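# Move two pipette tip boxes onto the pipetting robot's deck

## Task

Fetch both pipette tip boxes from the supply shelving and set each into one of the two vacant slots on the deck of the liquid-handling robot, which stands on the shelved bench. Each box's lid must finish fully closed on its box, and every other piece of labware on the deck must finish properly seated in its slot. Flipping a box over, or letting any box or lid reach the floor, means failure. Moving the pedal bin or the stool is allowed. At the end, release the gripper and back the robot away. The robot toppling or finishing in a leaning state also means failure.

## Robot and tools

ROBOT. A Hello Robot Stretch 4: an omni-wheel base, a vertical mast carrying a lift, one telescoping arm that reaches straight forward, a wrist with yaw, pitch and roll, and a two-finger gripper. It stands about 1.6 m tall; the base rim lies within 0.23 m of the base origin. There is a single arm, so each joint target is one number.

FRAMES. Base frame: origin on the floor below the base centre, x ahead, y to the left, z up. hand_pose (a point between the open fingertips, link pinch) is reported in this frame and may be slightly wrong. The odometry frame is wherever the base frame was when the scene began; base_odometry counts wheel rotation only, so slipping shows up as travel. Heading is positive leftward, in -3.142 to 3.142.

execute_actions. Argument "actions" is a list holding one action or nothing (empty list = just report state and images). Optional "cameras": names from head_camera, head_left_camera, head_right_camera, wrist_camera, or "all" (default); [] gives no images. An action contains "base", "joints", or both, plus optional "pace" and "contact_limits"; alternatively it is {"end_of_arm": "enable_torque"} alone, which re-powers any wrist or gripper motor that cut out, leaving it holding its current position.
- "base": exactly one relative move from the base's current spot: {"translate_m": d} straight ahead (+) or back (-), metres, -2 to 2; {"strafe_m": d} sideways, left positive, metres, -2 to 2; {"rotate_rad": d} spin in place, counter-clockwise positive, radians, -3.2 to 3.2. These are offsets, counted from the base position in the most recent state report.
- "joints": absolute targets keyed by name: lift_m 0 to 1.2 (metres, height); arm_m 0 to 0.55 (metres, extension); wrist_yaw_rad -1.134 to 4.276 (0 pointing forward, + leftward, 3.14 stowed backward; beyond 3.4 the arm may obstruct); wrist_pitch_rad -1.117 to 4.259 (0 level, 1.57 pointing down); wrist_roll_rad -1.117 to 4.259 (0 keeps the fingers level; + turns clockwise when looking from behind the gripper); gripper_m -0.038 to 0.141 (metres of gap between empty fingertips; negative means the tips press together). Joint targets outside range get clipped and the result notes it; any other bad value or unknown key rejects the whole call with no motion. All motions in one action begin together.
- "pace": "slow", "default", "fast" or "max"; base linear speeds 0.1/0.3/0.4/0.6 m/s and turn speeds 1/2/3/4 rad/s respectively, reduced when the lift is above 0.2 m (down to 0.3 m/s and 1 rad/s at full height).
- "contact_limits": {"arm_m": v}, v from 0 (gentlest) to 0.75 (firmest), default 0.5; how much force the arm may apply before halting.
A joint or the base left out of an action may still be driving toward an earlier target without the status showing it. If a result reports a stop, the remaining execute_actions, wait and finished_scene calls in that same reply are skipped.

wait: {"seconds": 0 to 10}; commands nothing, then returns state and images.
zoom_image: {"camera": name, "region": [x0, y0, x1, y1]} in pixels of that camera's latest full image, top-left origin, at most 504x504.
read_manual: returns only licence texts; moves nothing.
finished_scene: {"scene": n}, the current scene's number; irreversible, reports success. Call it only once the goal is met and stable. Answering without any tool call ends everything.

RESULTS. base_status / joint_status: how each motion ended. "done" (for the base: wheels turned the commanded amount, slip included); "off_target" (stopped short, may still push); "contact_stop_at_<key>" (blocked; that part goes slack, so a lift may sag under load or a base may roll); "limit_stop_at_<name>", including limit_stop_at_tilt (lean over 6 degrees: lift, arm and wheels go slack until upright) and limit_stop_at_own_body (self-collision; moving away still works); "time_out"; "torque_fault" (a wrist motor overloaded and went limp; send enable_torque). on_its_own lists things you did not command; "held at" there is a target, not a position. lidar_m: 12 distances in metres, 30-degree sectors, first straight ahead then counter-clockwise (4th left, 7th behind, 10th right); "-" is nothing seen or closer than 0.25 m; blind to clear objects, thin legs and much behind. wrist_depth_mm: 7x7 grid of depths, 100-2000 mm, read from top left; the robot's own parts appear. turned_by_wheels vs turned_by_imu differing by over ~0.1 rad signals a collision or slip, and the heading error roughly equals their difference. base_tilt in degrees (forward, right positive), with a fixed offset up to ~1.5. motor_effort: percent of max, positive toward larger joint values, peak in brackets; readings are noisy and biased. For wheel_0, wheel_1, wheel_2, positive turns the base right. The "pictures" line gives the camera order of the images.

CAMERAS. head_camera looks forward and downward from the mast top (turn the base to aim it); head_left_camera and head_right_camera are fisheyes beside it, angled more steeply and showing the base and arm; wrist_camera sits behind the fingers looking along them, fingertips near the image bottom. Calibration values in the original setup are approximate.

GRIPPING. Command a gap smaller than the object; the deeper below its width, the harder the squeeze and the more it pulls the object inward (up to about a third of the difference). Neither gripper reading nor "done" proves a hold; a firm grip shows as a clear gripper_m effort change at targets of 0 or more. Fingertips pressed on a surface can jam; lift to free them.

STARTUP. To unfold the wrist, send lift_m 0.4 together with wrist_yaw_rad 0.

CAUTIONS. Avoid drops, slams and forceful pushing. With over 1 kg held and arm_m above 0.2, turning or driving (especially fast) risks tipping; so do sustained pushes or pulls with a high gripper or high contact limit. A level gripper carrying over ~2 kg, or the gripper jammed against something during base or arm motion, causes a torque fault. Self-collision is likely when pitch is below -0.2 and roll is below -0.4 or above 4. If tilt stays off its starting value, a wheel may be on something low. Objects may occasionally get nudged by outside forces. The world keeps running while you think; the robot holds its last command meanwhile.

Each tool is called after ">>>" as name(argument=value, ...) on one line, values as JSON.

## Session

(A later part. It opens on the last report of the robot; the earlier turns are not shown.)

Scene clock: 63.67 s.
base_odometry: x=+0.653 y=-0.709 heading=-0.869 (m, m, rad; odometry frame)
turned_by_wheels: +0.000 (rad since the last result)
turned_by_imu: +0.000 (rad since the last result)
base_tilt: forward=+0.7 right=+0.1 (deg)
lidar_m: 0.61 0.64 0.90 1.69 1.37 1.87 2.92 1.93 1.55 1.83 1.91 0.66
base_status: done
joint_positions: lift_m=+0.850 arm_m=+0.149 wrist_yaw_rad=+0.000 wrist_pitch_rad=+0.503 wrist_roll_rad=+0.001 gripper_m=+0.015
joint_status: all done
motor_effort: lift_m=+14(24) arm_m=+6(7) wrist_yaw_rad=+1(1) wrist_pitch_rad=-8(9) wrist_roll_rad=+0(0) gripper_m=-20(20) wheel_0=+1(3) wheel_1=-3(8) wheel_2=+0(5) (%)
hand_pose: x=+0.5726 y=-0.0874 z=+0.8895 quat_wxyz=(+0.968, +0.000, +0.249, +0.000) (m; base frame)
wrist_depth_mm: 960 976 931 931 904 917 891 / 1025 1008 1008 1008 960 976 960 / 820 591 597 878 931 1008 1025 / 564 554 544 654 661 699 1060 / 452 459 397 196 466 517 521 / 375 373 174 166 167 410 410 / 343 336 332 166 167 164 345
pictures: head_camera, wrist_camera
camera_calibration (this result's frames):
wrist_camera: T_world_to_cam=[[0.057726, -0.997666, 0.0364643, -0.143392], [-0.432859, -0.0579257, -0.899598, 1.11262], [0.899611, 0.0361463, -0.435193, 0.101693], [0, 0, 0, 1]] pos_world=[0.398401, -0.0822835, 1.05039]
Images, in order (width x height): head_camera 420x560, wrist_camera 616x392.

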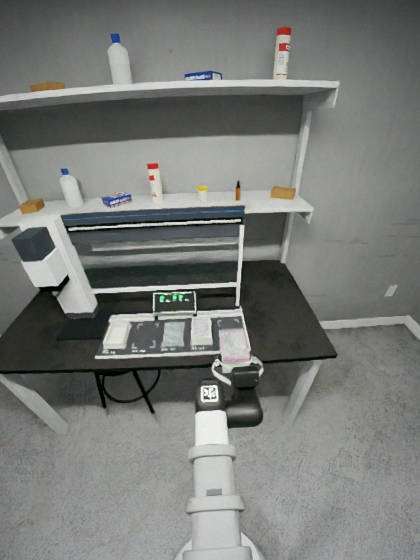

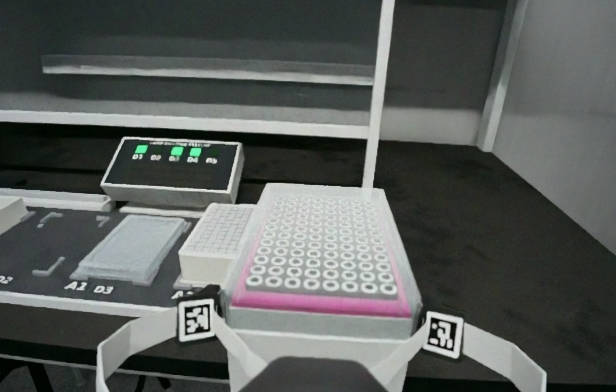

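>>> execute_actions(actions=[{"base":{"strafe_m":-0.013},"joints":{"arm_m":0.30,"lift_m":0.80},"pace":"slow"}])

>>> zoom_image(camera="head_camera", region=[150, 290, 290, 390])

Scene clock: 70.17 s.
base_odometry: x=+0.643 y=-0.718 heading=-0.869 (m, m, rad; odometry frame)
turned_by_wheels: +0.000 (rad since the last result)
turned_by_imu: +0.001 (rad since the last result)
base_tilt: forward=+0.7 right=+0.1 (deg)
lidar_m: 0.61 0.65 0.89 1.65 1.37 1.89 2.90 1.94 1.54 1.81 1.89 0.65
base_status: done
joint_positions: lift_m=+0.800 arm_m=+0.299 wrist_yaw_rad=+0.000 wrist_pitch_rad=+0.503 wrist_roll_rad=+0.001 gripper_m=+0.015
joint_status: all done
motor_effort: lift_m=+14(15) arm_m=+6(6) wrist_yaw_rad=+1(1) wrist_pitch_rad=-9(9) wrist_roll_rad=+0(0) gripper_m=-21(20) wheel_0=+2(6) wheel_1=-2(8) wheel_2=+0(0) (%)
hand_pose: x=+0.7226 y=-0.0874 z=+0.8395 quat_wxyz=(+0.968, +0.000, +0.249, +0.000) (m; base frame)
wrist_depth_mm: 788 788 788 788 768 768 750 / 854 854 866 831 831 809 809 / 647 421 668 715 759 798 878 / 392 394 504 544 549 569 585 / 366 322 324 196 382 424 430 / 294 245 174 166 167 336 338 / 248 241 238 166 167 164 282
pictures: head_camera, head_left_camera, head_right_camera, wrist_camera
camera_calibration (this result's frames):
wrist_camera: T_world_to_cam=[[0.0577391, -0.997666, 0.036464, -0.150233], [-0.432866, -0.0579314, -0.899595, 1.13257], [0.899607, 0.0361578, -0.4352, -0.0549996], [0, 0, 0, 1]] pos_world=[0.548402, -0.0822825, 1.0004]
Images, in order (width x height): head_camera 420x560, head_left_camera 420x672, head_right_camera 420x672, wrist_camera 616x392.

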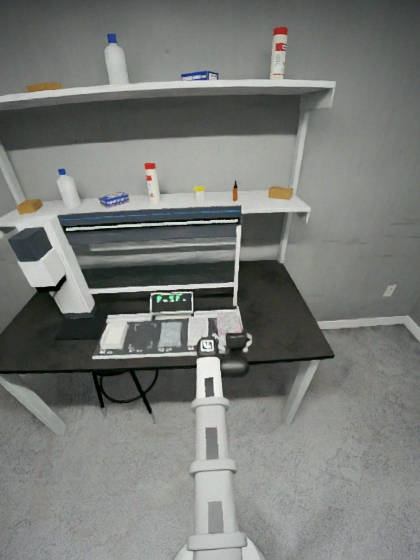

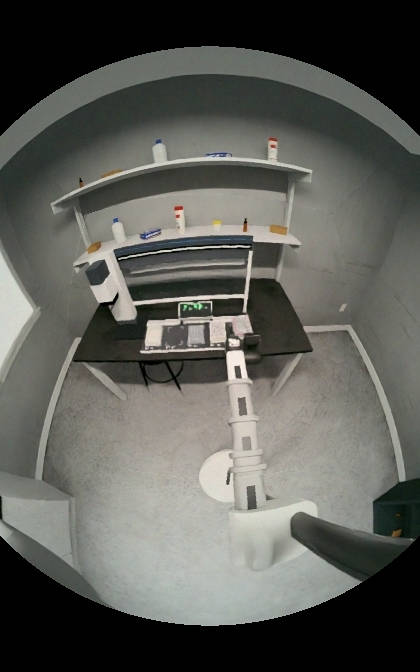

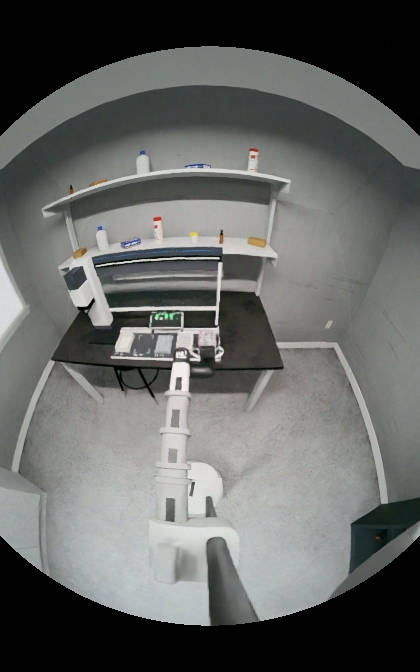

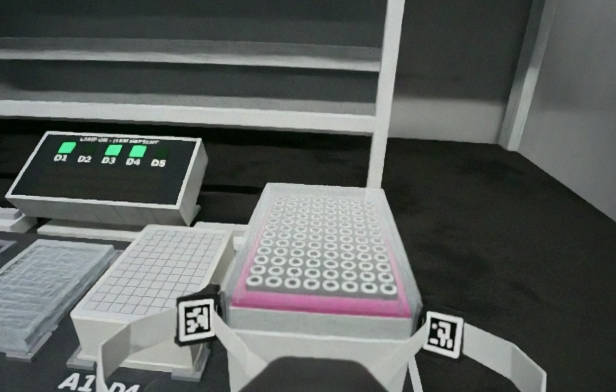

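Region (150, 290, 290, 390) of head_camera's 420x560 image, scaled by 3.600, with more detail than that image has; it fills the top 360 rows of this view, and the rest is white.

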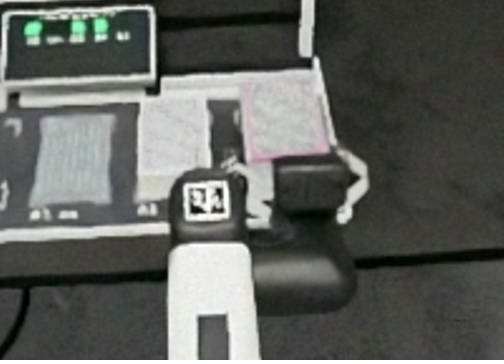

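>>> execute_actions(actions=[{"base":{"translate_m":0.25},"joints":{"arm_m":0.075},"pace":"slow"}], cameras=[])

>>> execute_actions(actions=[{"base":{"strafe_m":-0.01},"joints":{"lift_m":0.78},"pace":"slow"}])

>>> zoom_image(camera="head_camera", region=[130, 340, 310, 470])

Scene clock: 77.53 s.
base_odometry: x=+0.805 y=-0.908 heading=-0.868 (m, m, rad; odometry frame)
turned_by_wheels: +0.000 (rad since the last result)
turned_by_imu: +0.001 (rad since the last result)
base_tilt: forward=+0.6 right=+0.1 (deg)
lidar_m: 0.36 0.37 0.53 1.86 1.49 1.88 3.13 1.93 1.66 1.80 0.53 0.39
base_status: done
joint_positions: lift_m=+0.800 arm_m=+0.076 wrist_yaw_rad=+0.000 wrist_pitch_rad=+0.503 wrist_roll_rad=+0.001 gripper_m=+0.015
joint_status: all done
motor_effort: lift_m=+14(14) arm_m=-6(5) wrist_yaw_rad=+1(1) wrist_pitch_rad=-9(9) wrist_roll_rad=+1(0) gripper_m=-21(20) wheel_0=+4(1) wheel_1=+3(8) wheel_2=-4(11) (%)
hand_pose: x=+0.4996 y=-0.0874 z=+0.8395 quat_wxyz=(+0.968, +0.000, +0.249, +0.000) (m; base frame)
wrist_depth_mm: 768 788 778 768 759 759 723 / 854 854 831 809 798 798 778 / 402 399 415 732 768 788 842 / 366 370 508 544 530 569 580 / 370 357 349 196 379 427 430 / 296 246 174 166 167 338 340 / 226 208 225 166 167 164 286
pictures: none
No camera images: the call's "cameras" was empty. Leave "cameras" out to get every camera's image.

Scene clock: 78.47 s.
base_odometry: x=+0.797 y=-0.915 heading=-0.869 (m, m, rad; odometry frame)
turned_by_wheels: +0.000 (rad since the last result)
turned_by_imu: +0.000 (rad since the last result)
base_tilt: forward=+0.7 right=+0.1 (deg)
lidar_m: 0.36 0.37 0.53 1.90 1.49 1.93 3.16 1.92 1.67 1.78 0.56 0.40
base_status: done
joint_positions: lift_m=+0.780 arm_m=+0.076 wrist_yaw_rad=+0.000 wrist_pitch_rad=+0.503 wrist_roll_rad=+0.001 gripper_m=+0.015
joint_status: all done
motor_effort: lift_m=+14(15) arm_m=-6(6) wrist_yaw_rad=+1(1) wrist_pitch_rad=-9(9) wrist_roll_rad=+1(0) gripper_m=-21(20) wheel_0=+2(6) wheel_1=-3(5) wheel_2=+0(5) (%)
hand_pose: x=+0.4996 y=-0.0874 z=+0.8194 quat_wxyz=(+0.968, +0.000, +0.249, +0.000) (m; base frame)
wrist_depth_mm: 759 768 768 750 750 750 732 / 854 820 809 809 798 798 788 / 392 389 715 683 707 759 820 / 364 353 484 496 500 530 535 / 336 272 304 197 349 387 394 / 216 219 174 166 167 309 309 / 212 206 216 166 167 165 266
pictures: head_camera, head_left_camera, head_right_camera, wrist_camera
camera_calibration (this result's frames):
wrist_camera: T_world_to_cam=[[0.0577413, -0.997665, 0.0364639, -0.13663], [-0.432869, -0.0579323, -0.899593, 1.01806], [0.899606, 0.0361596, -0.435203, 0.13688], [0, 0, 0, 1]] pos_world=[0.325438, -0.0822823, 0.980393]
Images, in order (width x height): head_camera 420x560, head_left_camera 420x672, head_right_camera 420x672, wrist_camera 616x392.

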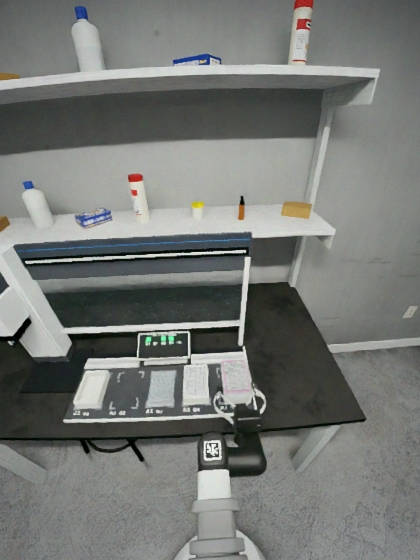

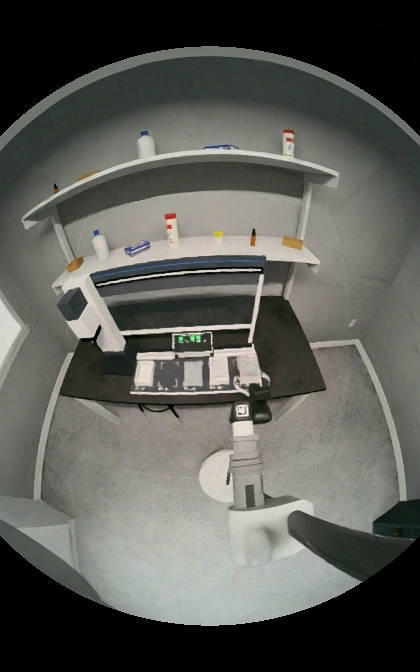

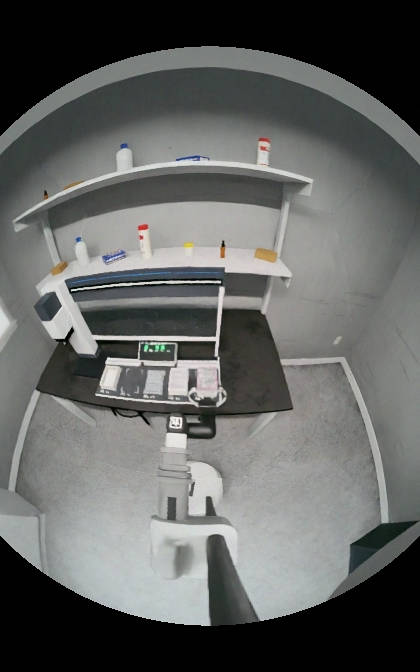

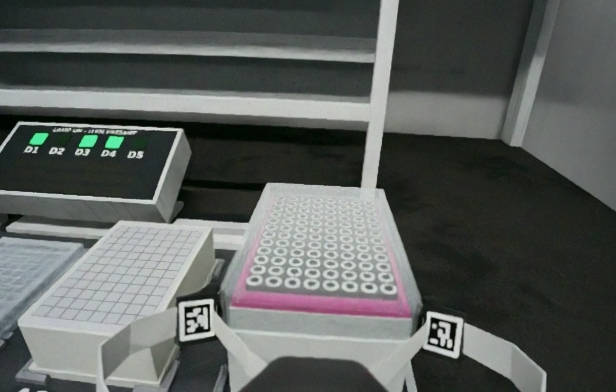

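Region (130, 340, 310, 470) of head_camera's 420x560 image, scaled by 2.800, with more detail than that image has.

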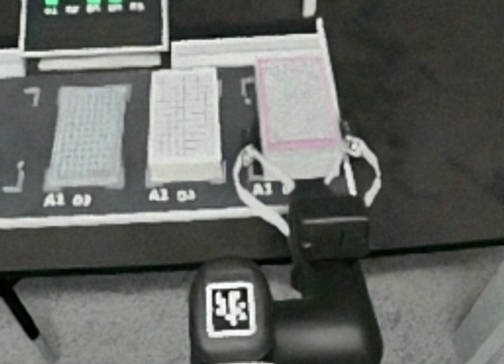

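>>> execute_actions(actions=[{"base":{"strafe_m":0.017},"joints":{"lift_m":0.77,"wrist_yaw_rad":-0.03},"pace":"slow"}])

>>> zoom_image(camera="head_camera", region=[160, 340, 290, 440])

>>> zoom_image(camera="head_right_camera", region=[140, 350, 260, 420])

>>> zoom_image(camera="head_left_camera", region=[180, 340, 300, 410])

Scene clock: 81.47 s.
base_odometry: x=+0.810 y=-0.904 heading=-0.869 (m, m, rad; odometry frame)
turned_by_wheels: +0.000 (rad since the last result)
turned_by_imu: +0.001 (rad since the last result)
base_tilt: forward=+0.6 right=+0.2 (deg)
lidar_m: 0.37 0.38 0.51 1.86 1.48 1.89 3.17 1.91 1.68 1.81 0.51 0.39
base_status: done
joint_positions: lift_m=+0.770 arm_m=+0.076 wrist_yaw_rad=-0.030 wrist_pitch_rad=+0.503 wrist_roll_rad=+0.001 gripper_m=+0.015
joint_status: all done
motor_effort: lift_m=+14(13) arm_m=-5(6) wrist_yaw_rad=+0(0) wrist_pitch_rad=-10(9) wrist_roll_rad=+1(0) gripper_m=-21(20) wheel_0=-4(5) wheel_1=+4(8) wheel_2=+0(1) (%)
hand_pose: x=+0.4969 y=-0.0949 z=+0.8095 quat_wxyz=(+0.968, +0.004, +0.249, -0.015) (m; base frame)
wrist_depth_mm: 750 750 732 741 750 778 750 / 820 820 820 809 820 788 798 / 375 375 676 699 654 750 866 / 349 353 466 473 484 496 508 / 319 256 287 196 332 373 375 / 209 206 174 165 167 293 296 / 206 203 207 166 167 164 253
pictures: head_camera, head_left_camera, head_right_camera, wrist_camera
camera_calibration (this result's frames):
wrist_camera: T_world_to_cam=[[0.0279079, -0.998945, 0.0364666, -0.128902], [-0.434407, -0.0449759, -0.899593, 1.00945], [0.900284, 0.00926441, -0.435204, 0.13238], [0, 0, 0, 1]] pos_world=[0.322929, -0.0845915, 0.970406]
Images, in order (width x height): head_camera 420x560, head_left_camera 420x672, head_right_camera 420x672, wrist_camera 616x392.

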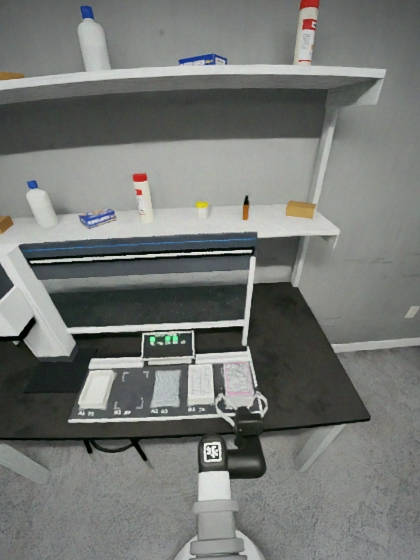

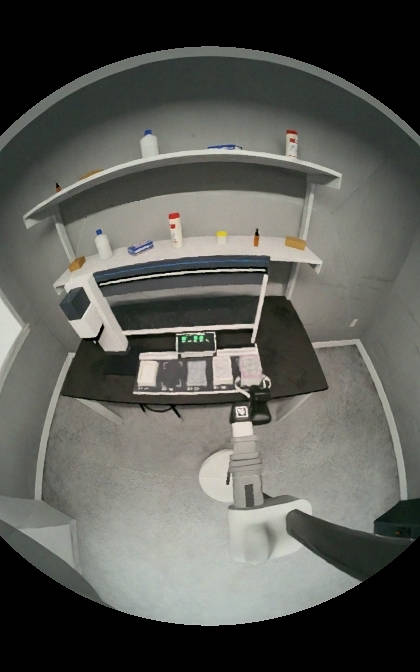

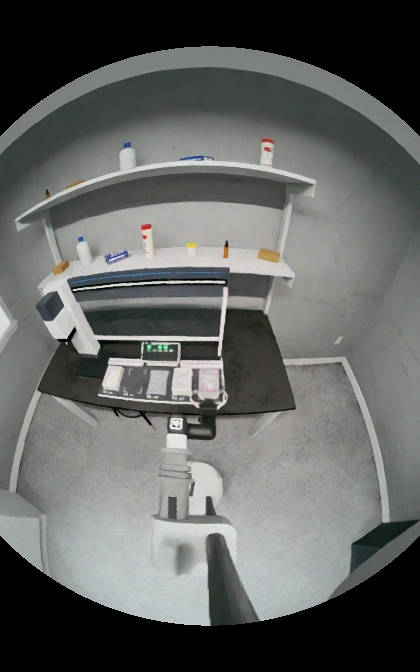

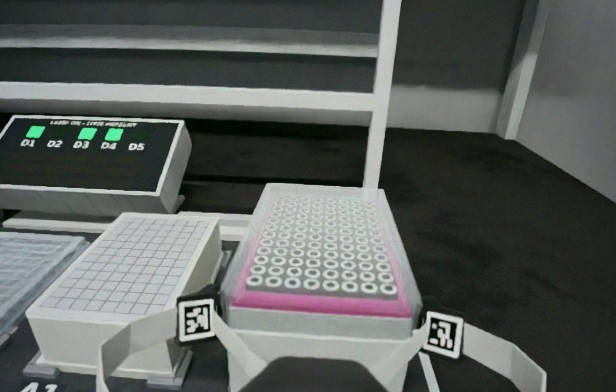

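Region (160, 340, 290, 440) of head_camera's 420x560 image, scaled by 3.877, with more detail than that image has; it fills the top 388 rows of this view, and the rest is white.

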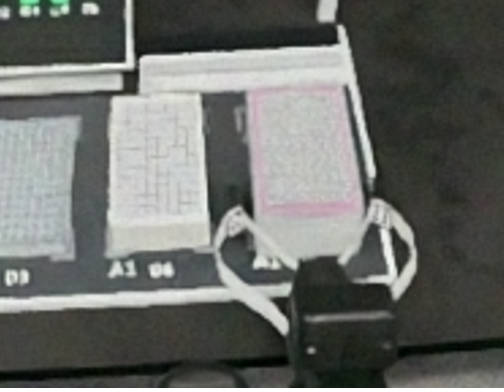

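Region (140, 350, 260, 420) of head_right_camera's 420x672 image, scaled by 4.200, with more detail than that image has; it fills the top 294 rows of this view, and the rest is white.

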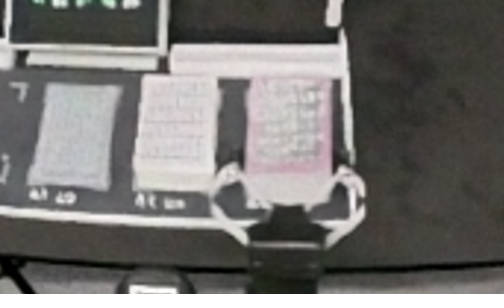

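Region (180, 340, 300, 410) of head_left_camera's 420x672 image, scaled by 4.200, with more detail than that image has; it fills the top 294 rows of this view, and the rest is white.

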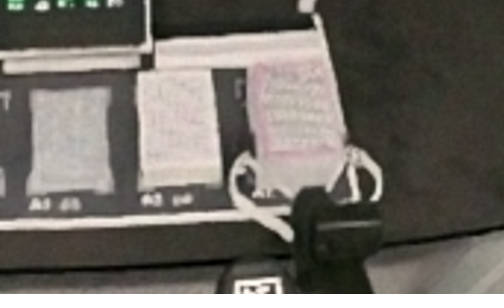

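>>> execute_actions(actions=[{"base":{"strafe_m":0.002},"joints":{"lift_m":0.762,"arm_m":0.094},"pace":"slow"}], cameras=["head_camera","wrist_camera"])

>>> zoom_image(camera="head_camera", region=[160, 340, 290, 440])

Scene clock: 83.90 s.
base_odometry: x=+0.812 y=-0.903 heading=-0.868 (m, m, rad; odometry frame)
turned_by_wheels: +0.000 (rad since the last result)
turned_by_imu: +0.001 (rad since the last result)
base_tilt: forward=+0.6 right=+0.2 (deg)
lidar_m: 0.37 0.38 0.49 1.86 1.46 1.85 3.19 1.96 1.66 1.82 0.53 0.40
base_status: done
joint_positions: lift_m=+0.762 arm_m=+0.092 wrist_yaw_rad=-0.035 wrist_pitch_rad=+0.506 wrist_roll_rad=+0.001 gripper_m=+0.015
joint_status: all done
on_its_own: wrist_yaw_rad is at rest, and its effort (+14) is outside its rest range (-13 to +13)
motor_effort: lift_m=+14(15) arm_m=+10(12) wrist_yaw_rad=+14(14) wrist_pitch_rad=-15(15) wrist_roll_rad=-1(0) gripper_m=-16(21) wheel_0=+0(9) wheel_1=+3(5) wheel_2=-1(1) (%)
hand_pose: x=+0.5122 y=-0.0961 z=+0.8008 quat_wxyz=(+0.968, +0.005, +0.250, -0.017) (m; base frame)
wrist_depth_mm: 741 741 741 741 741 759 732 / 820 809 778 798 788 788 778 / 353 357 647 668 640 723 842 / 329 330 439 452 459 477 484 / 303 240 267 196 319 357 359 / 190 192 166 160 168 282 282 / 186 182 174 159 159 168 244
pictures: head_camera, wrist_camera
camera_calibration (this result's frames):
wrist_camera: T_world_to_cam=[[0.0231754, -0.999078, 0.0361518, -0.127522], [-0.436978, -0.0426474, -0.898461, 1.00892], [0.899174, 0.00502463, -0.437563, 0.116898], [0, 0, 0, 1]] pos_world=[0.338717, -0.0849637, 0.962232]
Images, in order (width x height): head_camera 420x560, wrist_camera 616x392.

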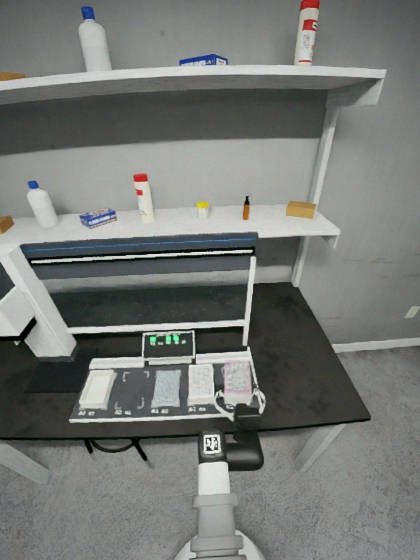

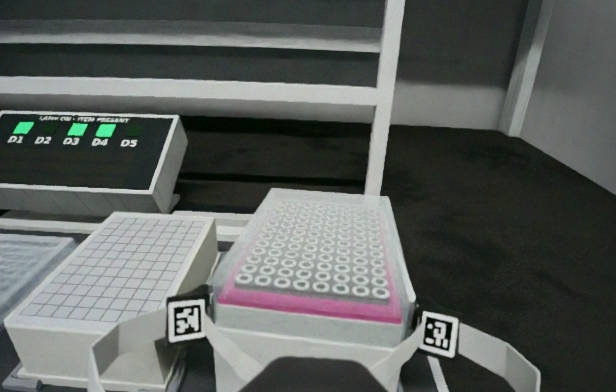

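Region (160, 340, 290, 440) of head_camera's 420x560 image, scaled by 3.877, with more detail than that image has; it fills the top 388 rows of this view, and the rest is white.

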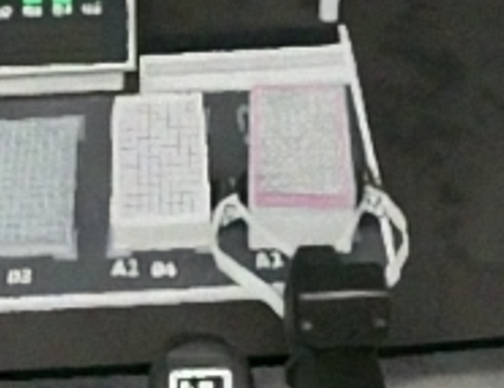

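>>> execute_actions(actions=[{"joints":{"arm_m":0.083},"pace":"slow"}], cameras=["head_camera","wrist_camera"])

>>> zoom_image(camera="head_camera", region=[160, 340, 290, 440])

Scene clock: 85.43 s.
base_odometry: x=+0.812 y=-0.903 heading=-0.868 (m, m, rad; odometry frame)
turned_by_wheels: +0.000 (rad since the last result)
turned_by_imu: +0.000 (rad since the last result)
base_tilt: forward=+0.6 right=+0.2 (deg)
lidar_m: 0.36 0.39 0.52 1.86 1.48 1.89 3.15 1.94 1.69 1.81 0.54 0.41
base_status: not commanded
joint_positions: lift_m=+0.762 arm_m=+0.084 wrist_yaw_rad=-0.030 wrist_pitch_rad=+0.504 wrist_roll_rad=+0.001 gripper_m=+0.015
joint_status: all done
motor_effort: lift_m=+14(14) arm_m=-6(10) wrist_yaw_rad=+1(14) wrist_pitch_rad=-9(16) wrist_roll_rad=+1(0) gripper_m=-21(21) wheel_0=+0(0) wheel_1=+3(3) wheel_2=+0(1) (%)
hand_pose: x=+0.5048 y=-0.0950 z=+0.8014 quat_wxyz=(+0.968, +0.004, +0.249, -0.015) (m; base frame)
wrist_depth_mm: 741 732 750 741 741 750 750 / 809 809 798 809 798 788 809 / 357 359 640 676 654 732 842 / 338 336 445 452 459 480 496 / 306 242 271 196 320 359 359 / 191 194 170 160 167 282 285 / 196 191 174 159 159 167 244
pictures: head_camera, wrist_camera
camera_calibration (this result's frames):
wrist_camera: T_world_to_cam=[[0.0275797, -0.998956, 0.0364204, -0.128708], [-0.434643, -0.0447938, -0.899488, 1.00572], [0.900181, 0.00897779, -0.435424, 0.121923], [0, 0, 0, 1]] pos_world=[0.330924, -0.0846181, 0.962406]
Images, in order (width x height): head_camera 420x560, wrist_camera 616x392.

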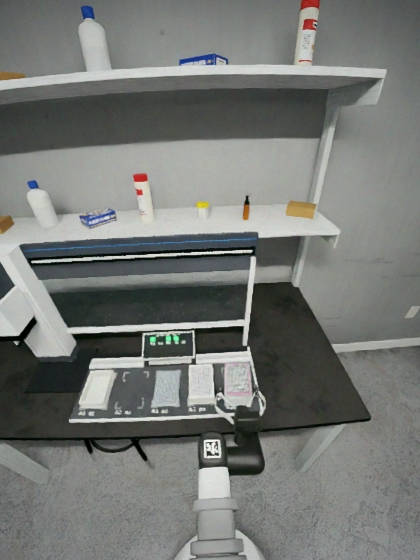

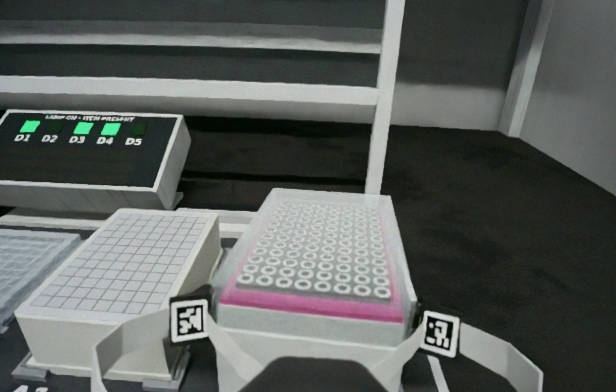

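Region (160, 340, 290, 440) of head_camera's 420x560 image, scaled by 3.877, with more detail than that image has; it fills the top 388 rows of this view, and the rest is white.

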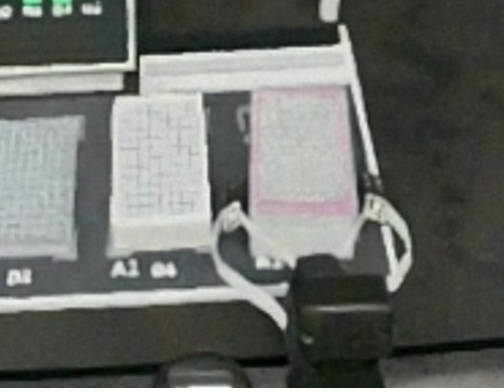

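>>> execute_actions(actions=[{"joints":{"lift_m":0.775},"pace":"slow"}], cameras=[])

>>> execute_actions(actions=[{"base":{"strafe_m":-0.014},"joints":{"wrist_yaw_rad":0.035,"arm_m":0.09},"pace":"slow"}])

>>> zoom_image(camera="head_camera", region=[160, 340, 290, 440])

>>> zoom_image(camera="head_right_camera", region=[150, 350, 250, 420])

Scene clock: 87.73 s.
base_odometry: x=+0.812 y=-0.903 heading=-0.868 (m, m, rad; odometry frame)
turned_by_wheels: +0.000 (rad since the last result)
turned_by_imu: +0.000 (rad since the last result)
base_tilt: forward=+0.6 right=+0.1 (deg)
lidar_m: 0.36 0.39 0.52 1.87 1.48 1.87 3.19 1.93 1.67 1.81 0.54 0.40
base_status: not commanded
joint_positions: lift_m=+0.775 arm_m=+0.084 wrist_yaw_rad=-0.030 wrist_pitch_rad=+0.503 wrist_roll_rad=+0.001 gripper_m=+0.015
joint_status: all done
motor_effort: lift_m=+25(25) arm_m=-6(6) wrist_yaw_rad=+1(1) wrist_pitch_rad=-9(10) wrist_roll_rad=+1(0) gripper_m=-21(20) wheel_0=+0(0) wheel_1=+3(3) wheel_2=-1(1) (%)
hand_pose: x=+0.5049 y=-0.0950 z=+0.8136 quat_wxyz=(+0.968, +0.004, +0.249, -0.015) (m; base frame)
wrist_depth_mm: 723 707 741 741 741 759 732 / 842 820 798 788 809 798 788 / 373 375 691 715 676 759 854 / 345 343 469 484 496 512 521 / 325 263 278 196 340 379 382 / 216 211 171 160 168 301 303 / 198 191 174 160 159 167 257
pictures: none
No camera images: the call's "cameras" was empty. Leave "cameras" out to get every camera's image.

Scene clock: 88.70 s.
base_odometry: x=+0.801 y=-0.912 heading=-0.868 (m, m, rad; odometry frame)
turned_by_wheels: +0.000 (rad since the last result)
turned_by_imu: +0.000 (rad since the last result)
base_tilt: forward=+0.6 right=+0.2 (deg)
lidar_m: 0.36 0.38 0.54 1.88 1.49 1.90 3.17 1.95 1.66 1.80 0.53 0.40
base_status: done
joint_positions: lift_m=+0.775 arm_m=+0.089 wrist_yaw_rad=+0.035 wrist_pitch_rad=+0.503 wrist_roll_rad=+0.001 gripper_m=+0.015
joint_status: all done
motor_effort: lift_m=+25(25) arm_m=+6(7) wrist_yaw_rad=+1(4) wrist_pitch_rad=-9(9) wrist_roll_rad=+1(0) gripper_m=-19(19) wheel_0=+3(4) wheel_1=-2(7) wheel_2=+0(1) (%)
hand_pose: x=+0.5155 y=-0.0786 z=+0.8136 quat_wxyz=(+0.968, -0.004, +0.249, +0.017) (m; base frame)
wrist_depth_mm: 759 732 759 732 723 732 707 / 842 831 809 798 768 759 741 / 379 377 647 715 683 778 778 / 351 342 449 484 469 517 521 / 327 262 281 196 330 377 382 / 216 211 171 160 168 301 303 / 196 186 174 160 159 167 258
pictures: head_camera, head_left_camera, head_right_camera, wrist_camera
camera_calibration (this result's frames):
wrist_camera: T_world_to_cam=[[0.0923982, -0.995055, 0.0364463, -0.146155], [-0.430684, -0.0729404, -0.899551, 1.01778], [0.897761, 0.06742, -0.435294, 0.123225], [0, 0, 0, 1]] pos_world=[0.34122, -0.0795027, 0.974513]
Images, in order (width x height): head_camera 420x560, head_left_camera 420x672, head_right_camera 420x672, wrist_camera 616x392.

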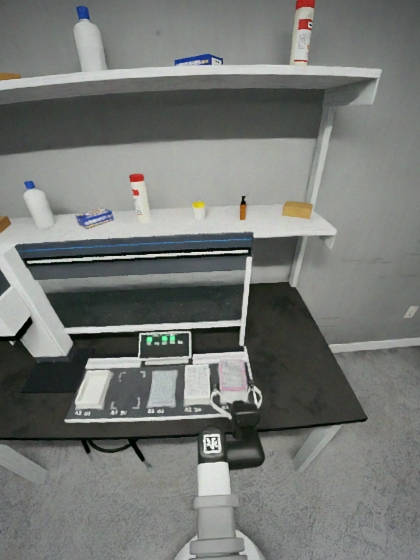

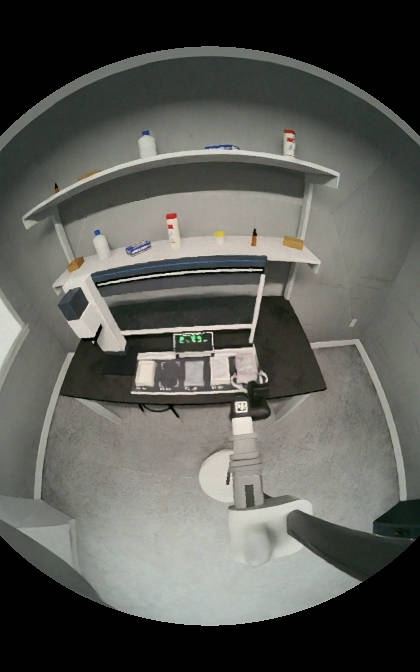

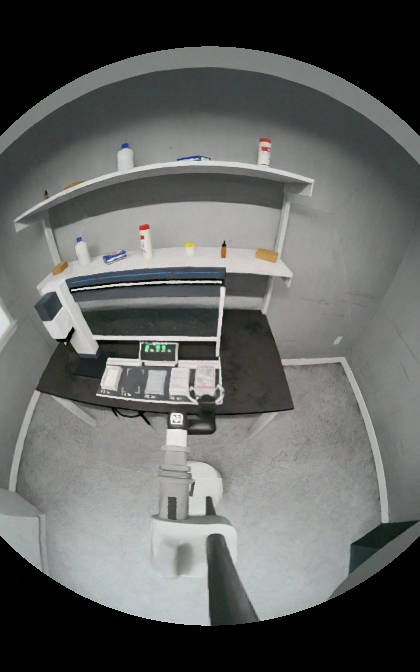

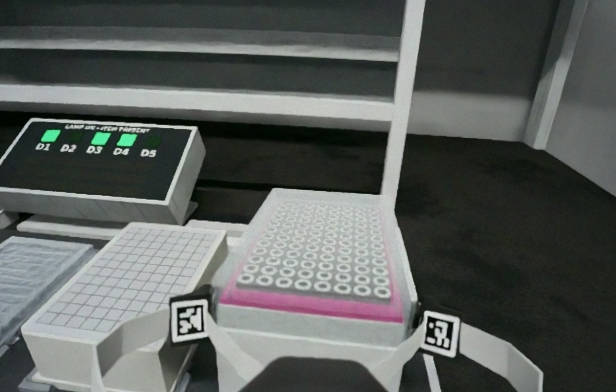

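Region (160, 340, 290, 440) of head_camera's 420x560 image, scaled by 3.877, with more detail than that image has; it fills the top 388 rows of this view, and the rest is white.

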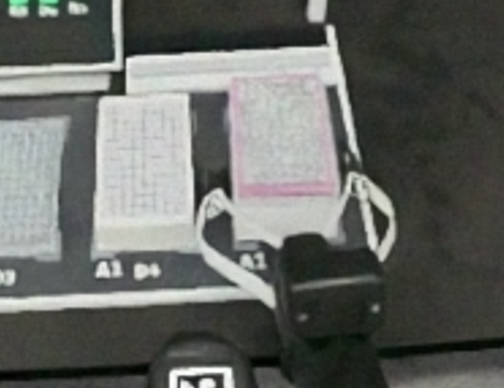

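Region (150, 350, 250, 420) of head_right_camera's 420x672 image, scaled by 5.040, with more detail than that image has; it fills the top 353 rows of this view, and the rest is white.

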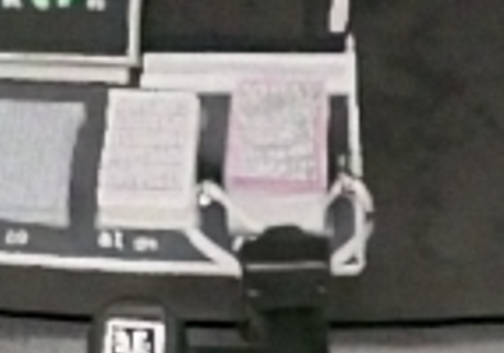

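>>> execute_actions(actions=[{"base":{"strafe_m":-0.002},"joints":{"lift_m":0.76},"pace":"slow"}], cameras=["head_camera","wrist_camera"])

>>> zoom_image(camera="head_camera", region=[160, 340, 290, 440])

Scene clock: 90.43 s.
base_odometry: x=+0.799 y=-0.913 heading=-0.868 (m, m, rad; odometry frame)
turned_by_wheels: +0.000 (rad since the last result)
turned_by_imu: +0.000 (rad since the last result)
base_tilt: forward=+0.6 right=+0.2 (deg)
lidar_m: 0.37 0.38 0.53 1.89 1.49 1.89 3.17 1.90 1.65 1.81 0.53 0.40
base_status: done
joint_positions: lift_m=+0.760 arm_m=+0.089 wrist_yaw_rad=+0.035 wrist_pitch_rad=+0.502 wrist_roll_rad=+0.000 gripper_m=+0.015
joint_status: all done
motor_effort: lift_m=+14(24) arm_m=+6(6) wrist_yaw_rad=+0(0) wrist_pitch_rad=-6(9) wrist_roll_rad=+0(0) gripper_m=-21(20) wheel_0=+1(4) wheel_1=-1(3) wheel_2=+0(1) (%)
hand_pose: x=+0.5157 y=-0.0784 z=+0.7998 quat_wxyz=(+0.969, -0.004, +0.248, +0.017) (m; base frame)
wrist_depth_mm: 768 750 759 707 723 732 707 / 842 831 809 788 768 768 741 / 366 359 603 668 691 732 778 / 353 336 442 455 442 477 488 / 303 238 259 195 312 351 359 / 189 191 166 160 167 281 282 / 193 185 174 159 160 169 242
pictures: head_camera, wrist_camera
camera_calibration (this result's frames):
wrist_camera: T_world_to_cam=[[0.0929174, -0.995001, 0.0366005, -0.145923], [-0.429352, -0.0732068, -0.900165, 1.00536], [0.898345, 0.0679265, -0.434008, 0.115733], [0, 0, 0, 1]] pos_world=[0.341243, -0.0794556, 0.960557]
Images, in order (width x height): head_camera 420x560, wrist_camera 616x392.

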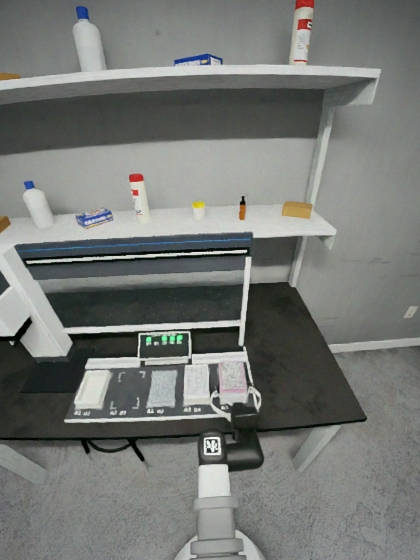

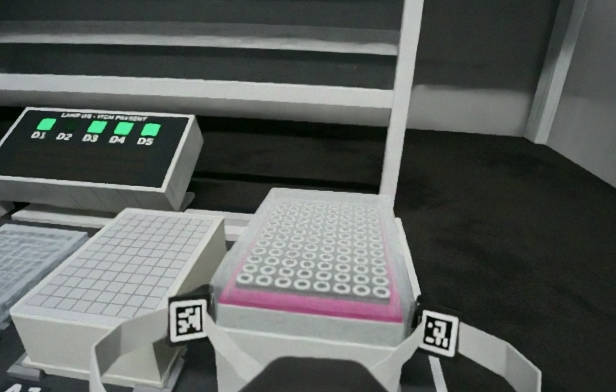

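Region (160, 340, 290, 440) of head_camera's 420x560 image, scaled by 3.877, with more detail than that image has; it fills the top 388 rows of this view, and the rest is white.

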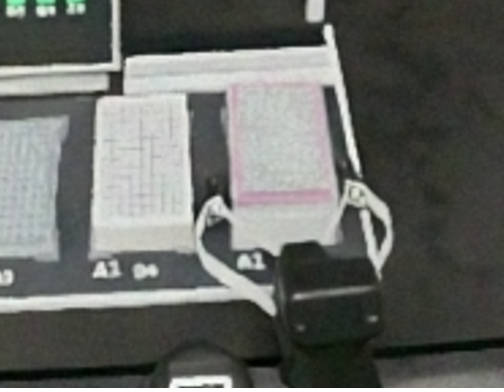

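>>> execute_actions(actions=[{"joints":{"gripper_m":0.06,"arm_m":0.082},"pace":"slow"}], cameras=["wrist_camera"])

>>> execute_actions(actions=[{"joints":{"gripper_m":0.092,"arm_m":0.078},"pace":"slow"}], cameras=["wrist_camera"])

>>> execute_actions(actions=[{"joints":{"arm_m":0.0},"base":{"translate_m":-0.06},"pace":"slow"}], cameras=["wrist_camera","head_camera"])

Scene clock: 93.50 s.
base_odometry: x=+0.799 y=-0.913 heading=-0.868 (m, m, rad; odometry frame)
turned_by_wheels: +0.000 (rad since the last result)
turned_by_imu: +0.001 (rad since the last result)
base_tilt: forward=+0.7 right=+0.2 (deg)
lidar_m: 0.36 0.37 0.51 1.89 1.46 1.92 3.18 1.91 1.67 1.80 0.55 0.38
base_status: not commanded
joint_positions: lift_m=+0.760 arm_m=+0.083 wrist_yaw_rad=+0.036 wrist_pitch_rad=+0.501 wrist_roll_rad=+0.000 gripper_m=+0.060
joint_status: all done
motor_effort: lift_m=+14(14) arm_m=-6(5) wrist_yaw_rad=-2(2) wrist_pitch_rad=-2(5) wrist_roll_rad=+1(1) gripper_m=-9(21) wheel_0=+1(1) wheel_1=-1(1) wheel_2=+0(0) (%)
hand_pose: x=+0.5099 y=-0.0782 z=+0.8000 quat_wxyz=(+0.969, -0.004, +0.248, +0.017) (m; base frame)
wrist_depth_mm: 778 759 750 732 732 732 715 / 854 831 809 809 778 788 741 / 370 368 603 699 691 741 778 / 359 338 418 455 442 480 496 / 304 241 270 204 315 355 362 / 195 193 181 173 177 283 285 / 199 194 202 173 176 226 243
pictures: wrist_camera
camera_calibration (this result's frames):
wrist_camera: T_world_to_cam=[[0.0937476, -0.994913, 0.0368592, -0.145816], [-0.428621, -0.0737479, -0.900469, 1.00285], [0.898607, 0.0686182, -0.433355, 0.120458], [0, 0, 0, 1]] pos_world=[0.335269, -0.0793817, 0.960613]
Images, in order (width x height): wrist_camera 616x392.

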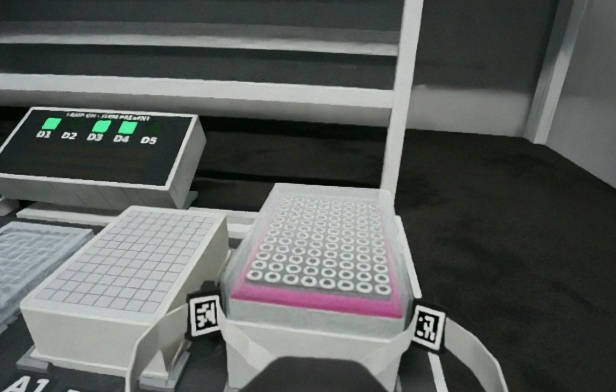

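Scene clock: 95.10 s.
base_odometry: x=+0.799 y=-0.913 heading=-0.868 (m, m, rad; odometry frame)
turned_by_wheels: +0.000 (rad since the last result)
turned_by_imu: +0.000 (rad since the last result)
base_tilt: forward=+0.6 right=+0.2 (deg)
lidar_m: 0.35 0.37 0.52 1.88 1.48 1.92 3.17 1.95 1.65 1.79 0.55 0.40
base_status: not commanded
joint_positions: lift_m=+0.760 arm_m=+0.079 wrist_yaw_rad=+0.033 wrist_pitch_rad=+0.503 wrist_roll_rad=+0.000 gripper_m=+0.092
joint_status: all done
motor_effort: lift_m=+14(14) arm_m=-4(5) wrist_yaw_rad=+7(7) wrist_pitch_rad=-8(8) wrist_roll_rad=+1(0) gripper_m=-1(12) wheel_0=+1(1) wheel_1=-1(1) wheel_2=+0(0) (%)
hand_pose: x=+0.5051 y=-0.0791 z=+0.7996 quat_wxyz=(+0.968, -0.004, +0.249, +0.016) (m; base frame)
wrist_depth_mm: 768 750 778 741 723 732 715 / 854 842 809 809 788 768 741 / 370 366 597 668 647 732 788 / 355 343 439 277 455 480 488 / 303 239 265 205 310 355 357 / 198 194 185 179 180 283 285 / 204 199 205 141 191 225 243
pictures: wrist_camera
camera_calibration (this result's frames):
wrist_camera: T_world_to_cam=[[0.0904864, -0.995219, 0.0367633, -0.144514], [-0.430377, -0.0723669, -0.899744, 1.00077], [0.898102, 0.0655925, -0.434868, 0.125798], [0, 0, 0, 1]] pos_world=[0.330806, -0.0796518, 0.960454]
Images, in order (width x height): wrist_camera 616x392.

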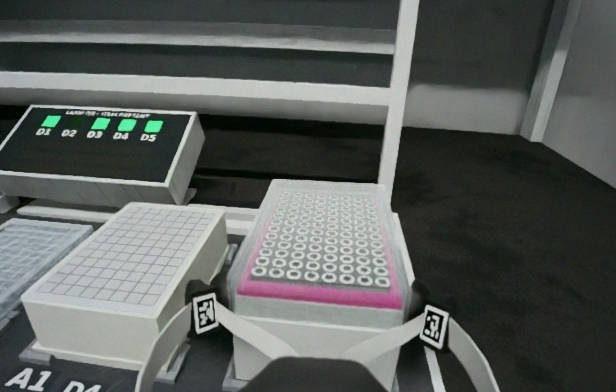

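Scene clock: 97.13 s.
base_odometry: x=+0.761 y=-0.867 heading=-0.869 (m, m, rad; odometry frame)
turned_by_wheels: +0.000 (rad since the last result)
turned_by_imu: +0.000 (rad since the last result)
base_tilt: forward=+0.6 right=+0.1 (deg)
lidar_m: 0.43 0.45 0.61 1.88 1.47 1.91 3.09 1.90 1.63 1.81 0.61 0.48
base_status: done
joint_positions: lift_m=+0.760 arm_m=+0.001 wrist_yaw_rad=+0.035 wrist_pitch_rad=+0.502 wrist_roll_rad=+0.000 gripper_m=+0.092
joint_status: all done
motor_effort: lift_m=+14(14) arm_m=-5(6) wrist_yaw_rad=+1(7) wrist_pitch_rad=-5(7) wrist_roll_rad=+1(1) gripper_m=-2(2) wheel_0=-2(9) wheel_1=-4(7) wheel_2=+3(8) (%)
hand_pose: x=+0.4278 y=-0.0785 z=+0.7998 quat_wxyz=(+0.969, -0.004, +0.248, +0.017) (m; base frame)
wrist_depth_mm: 931 891 878 878 854 866 831 / 1008 512 904 946 931 904 878 / 615 488 477 683 691 741 931 / 404 384 345 307 439 480 492 / 304 312 319 314 322 355 362 / 270 267 197 276 266 282 286 / 1060 778 325 148 249 242 242
pictures: head_camera, wrist_camera
camera_calibration (this result's frames):
wrist_camera: T_world_to_cam=[[0.0926532, -0.995018, 0.0368108, -0.137905], [-0.429476, -0.0732908, -0.900099, 0.967528], [0.898313, 0.0675877, -0.434127, 0.194807], [0, 0, 0, 1]] pos_world=[0.25331, -0.0794731, 0.960519]
Images, in order (width x height): head_camera 420x560, wrist_camera 616x392.

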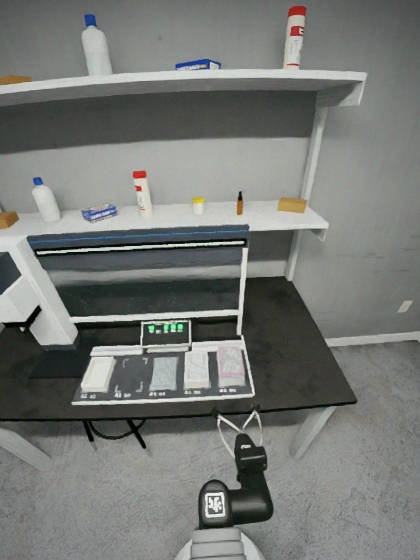

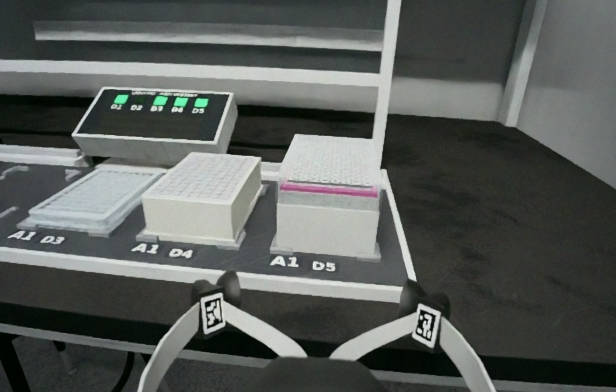

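>>> zoom_image(camera="wrist_camera", region=[120, 120, 420, 290])

>>> zoom_image(camera="head_camera", region=[140, 330, 270, 410])

Region (120, 120, 420, 290) of wrist_camera's 616x392 image, scaled by 1.680; it fills the top 286 rows of this view, and the rest is white.

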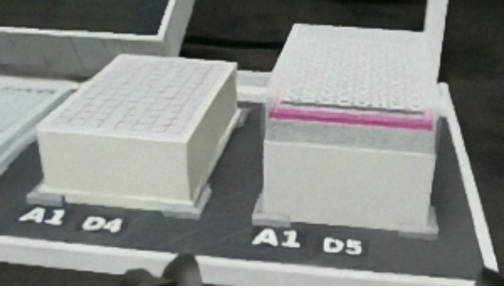

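Region (140, 330, 270, 410) of head_camera's 420x560 image, scaled by 3.877, with more detail than that image has; it fills the top 310 rows of this view, and the rest is white.

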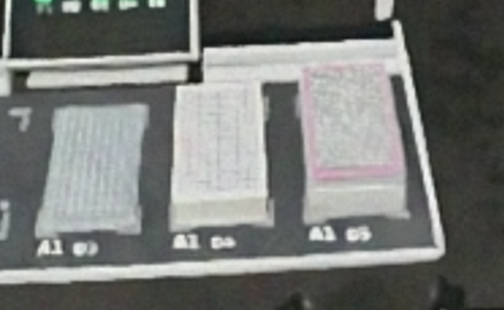

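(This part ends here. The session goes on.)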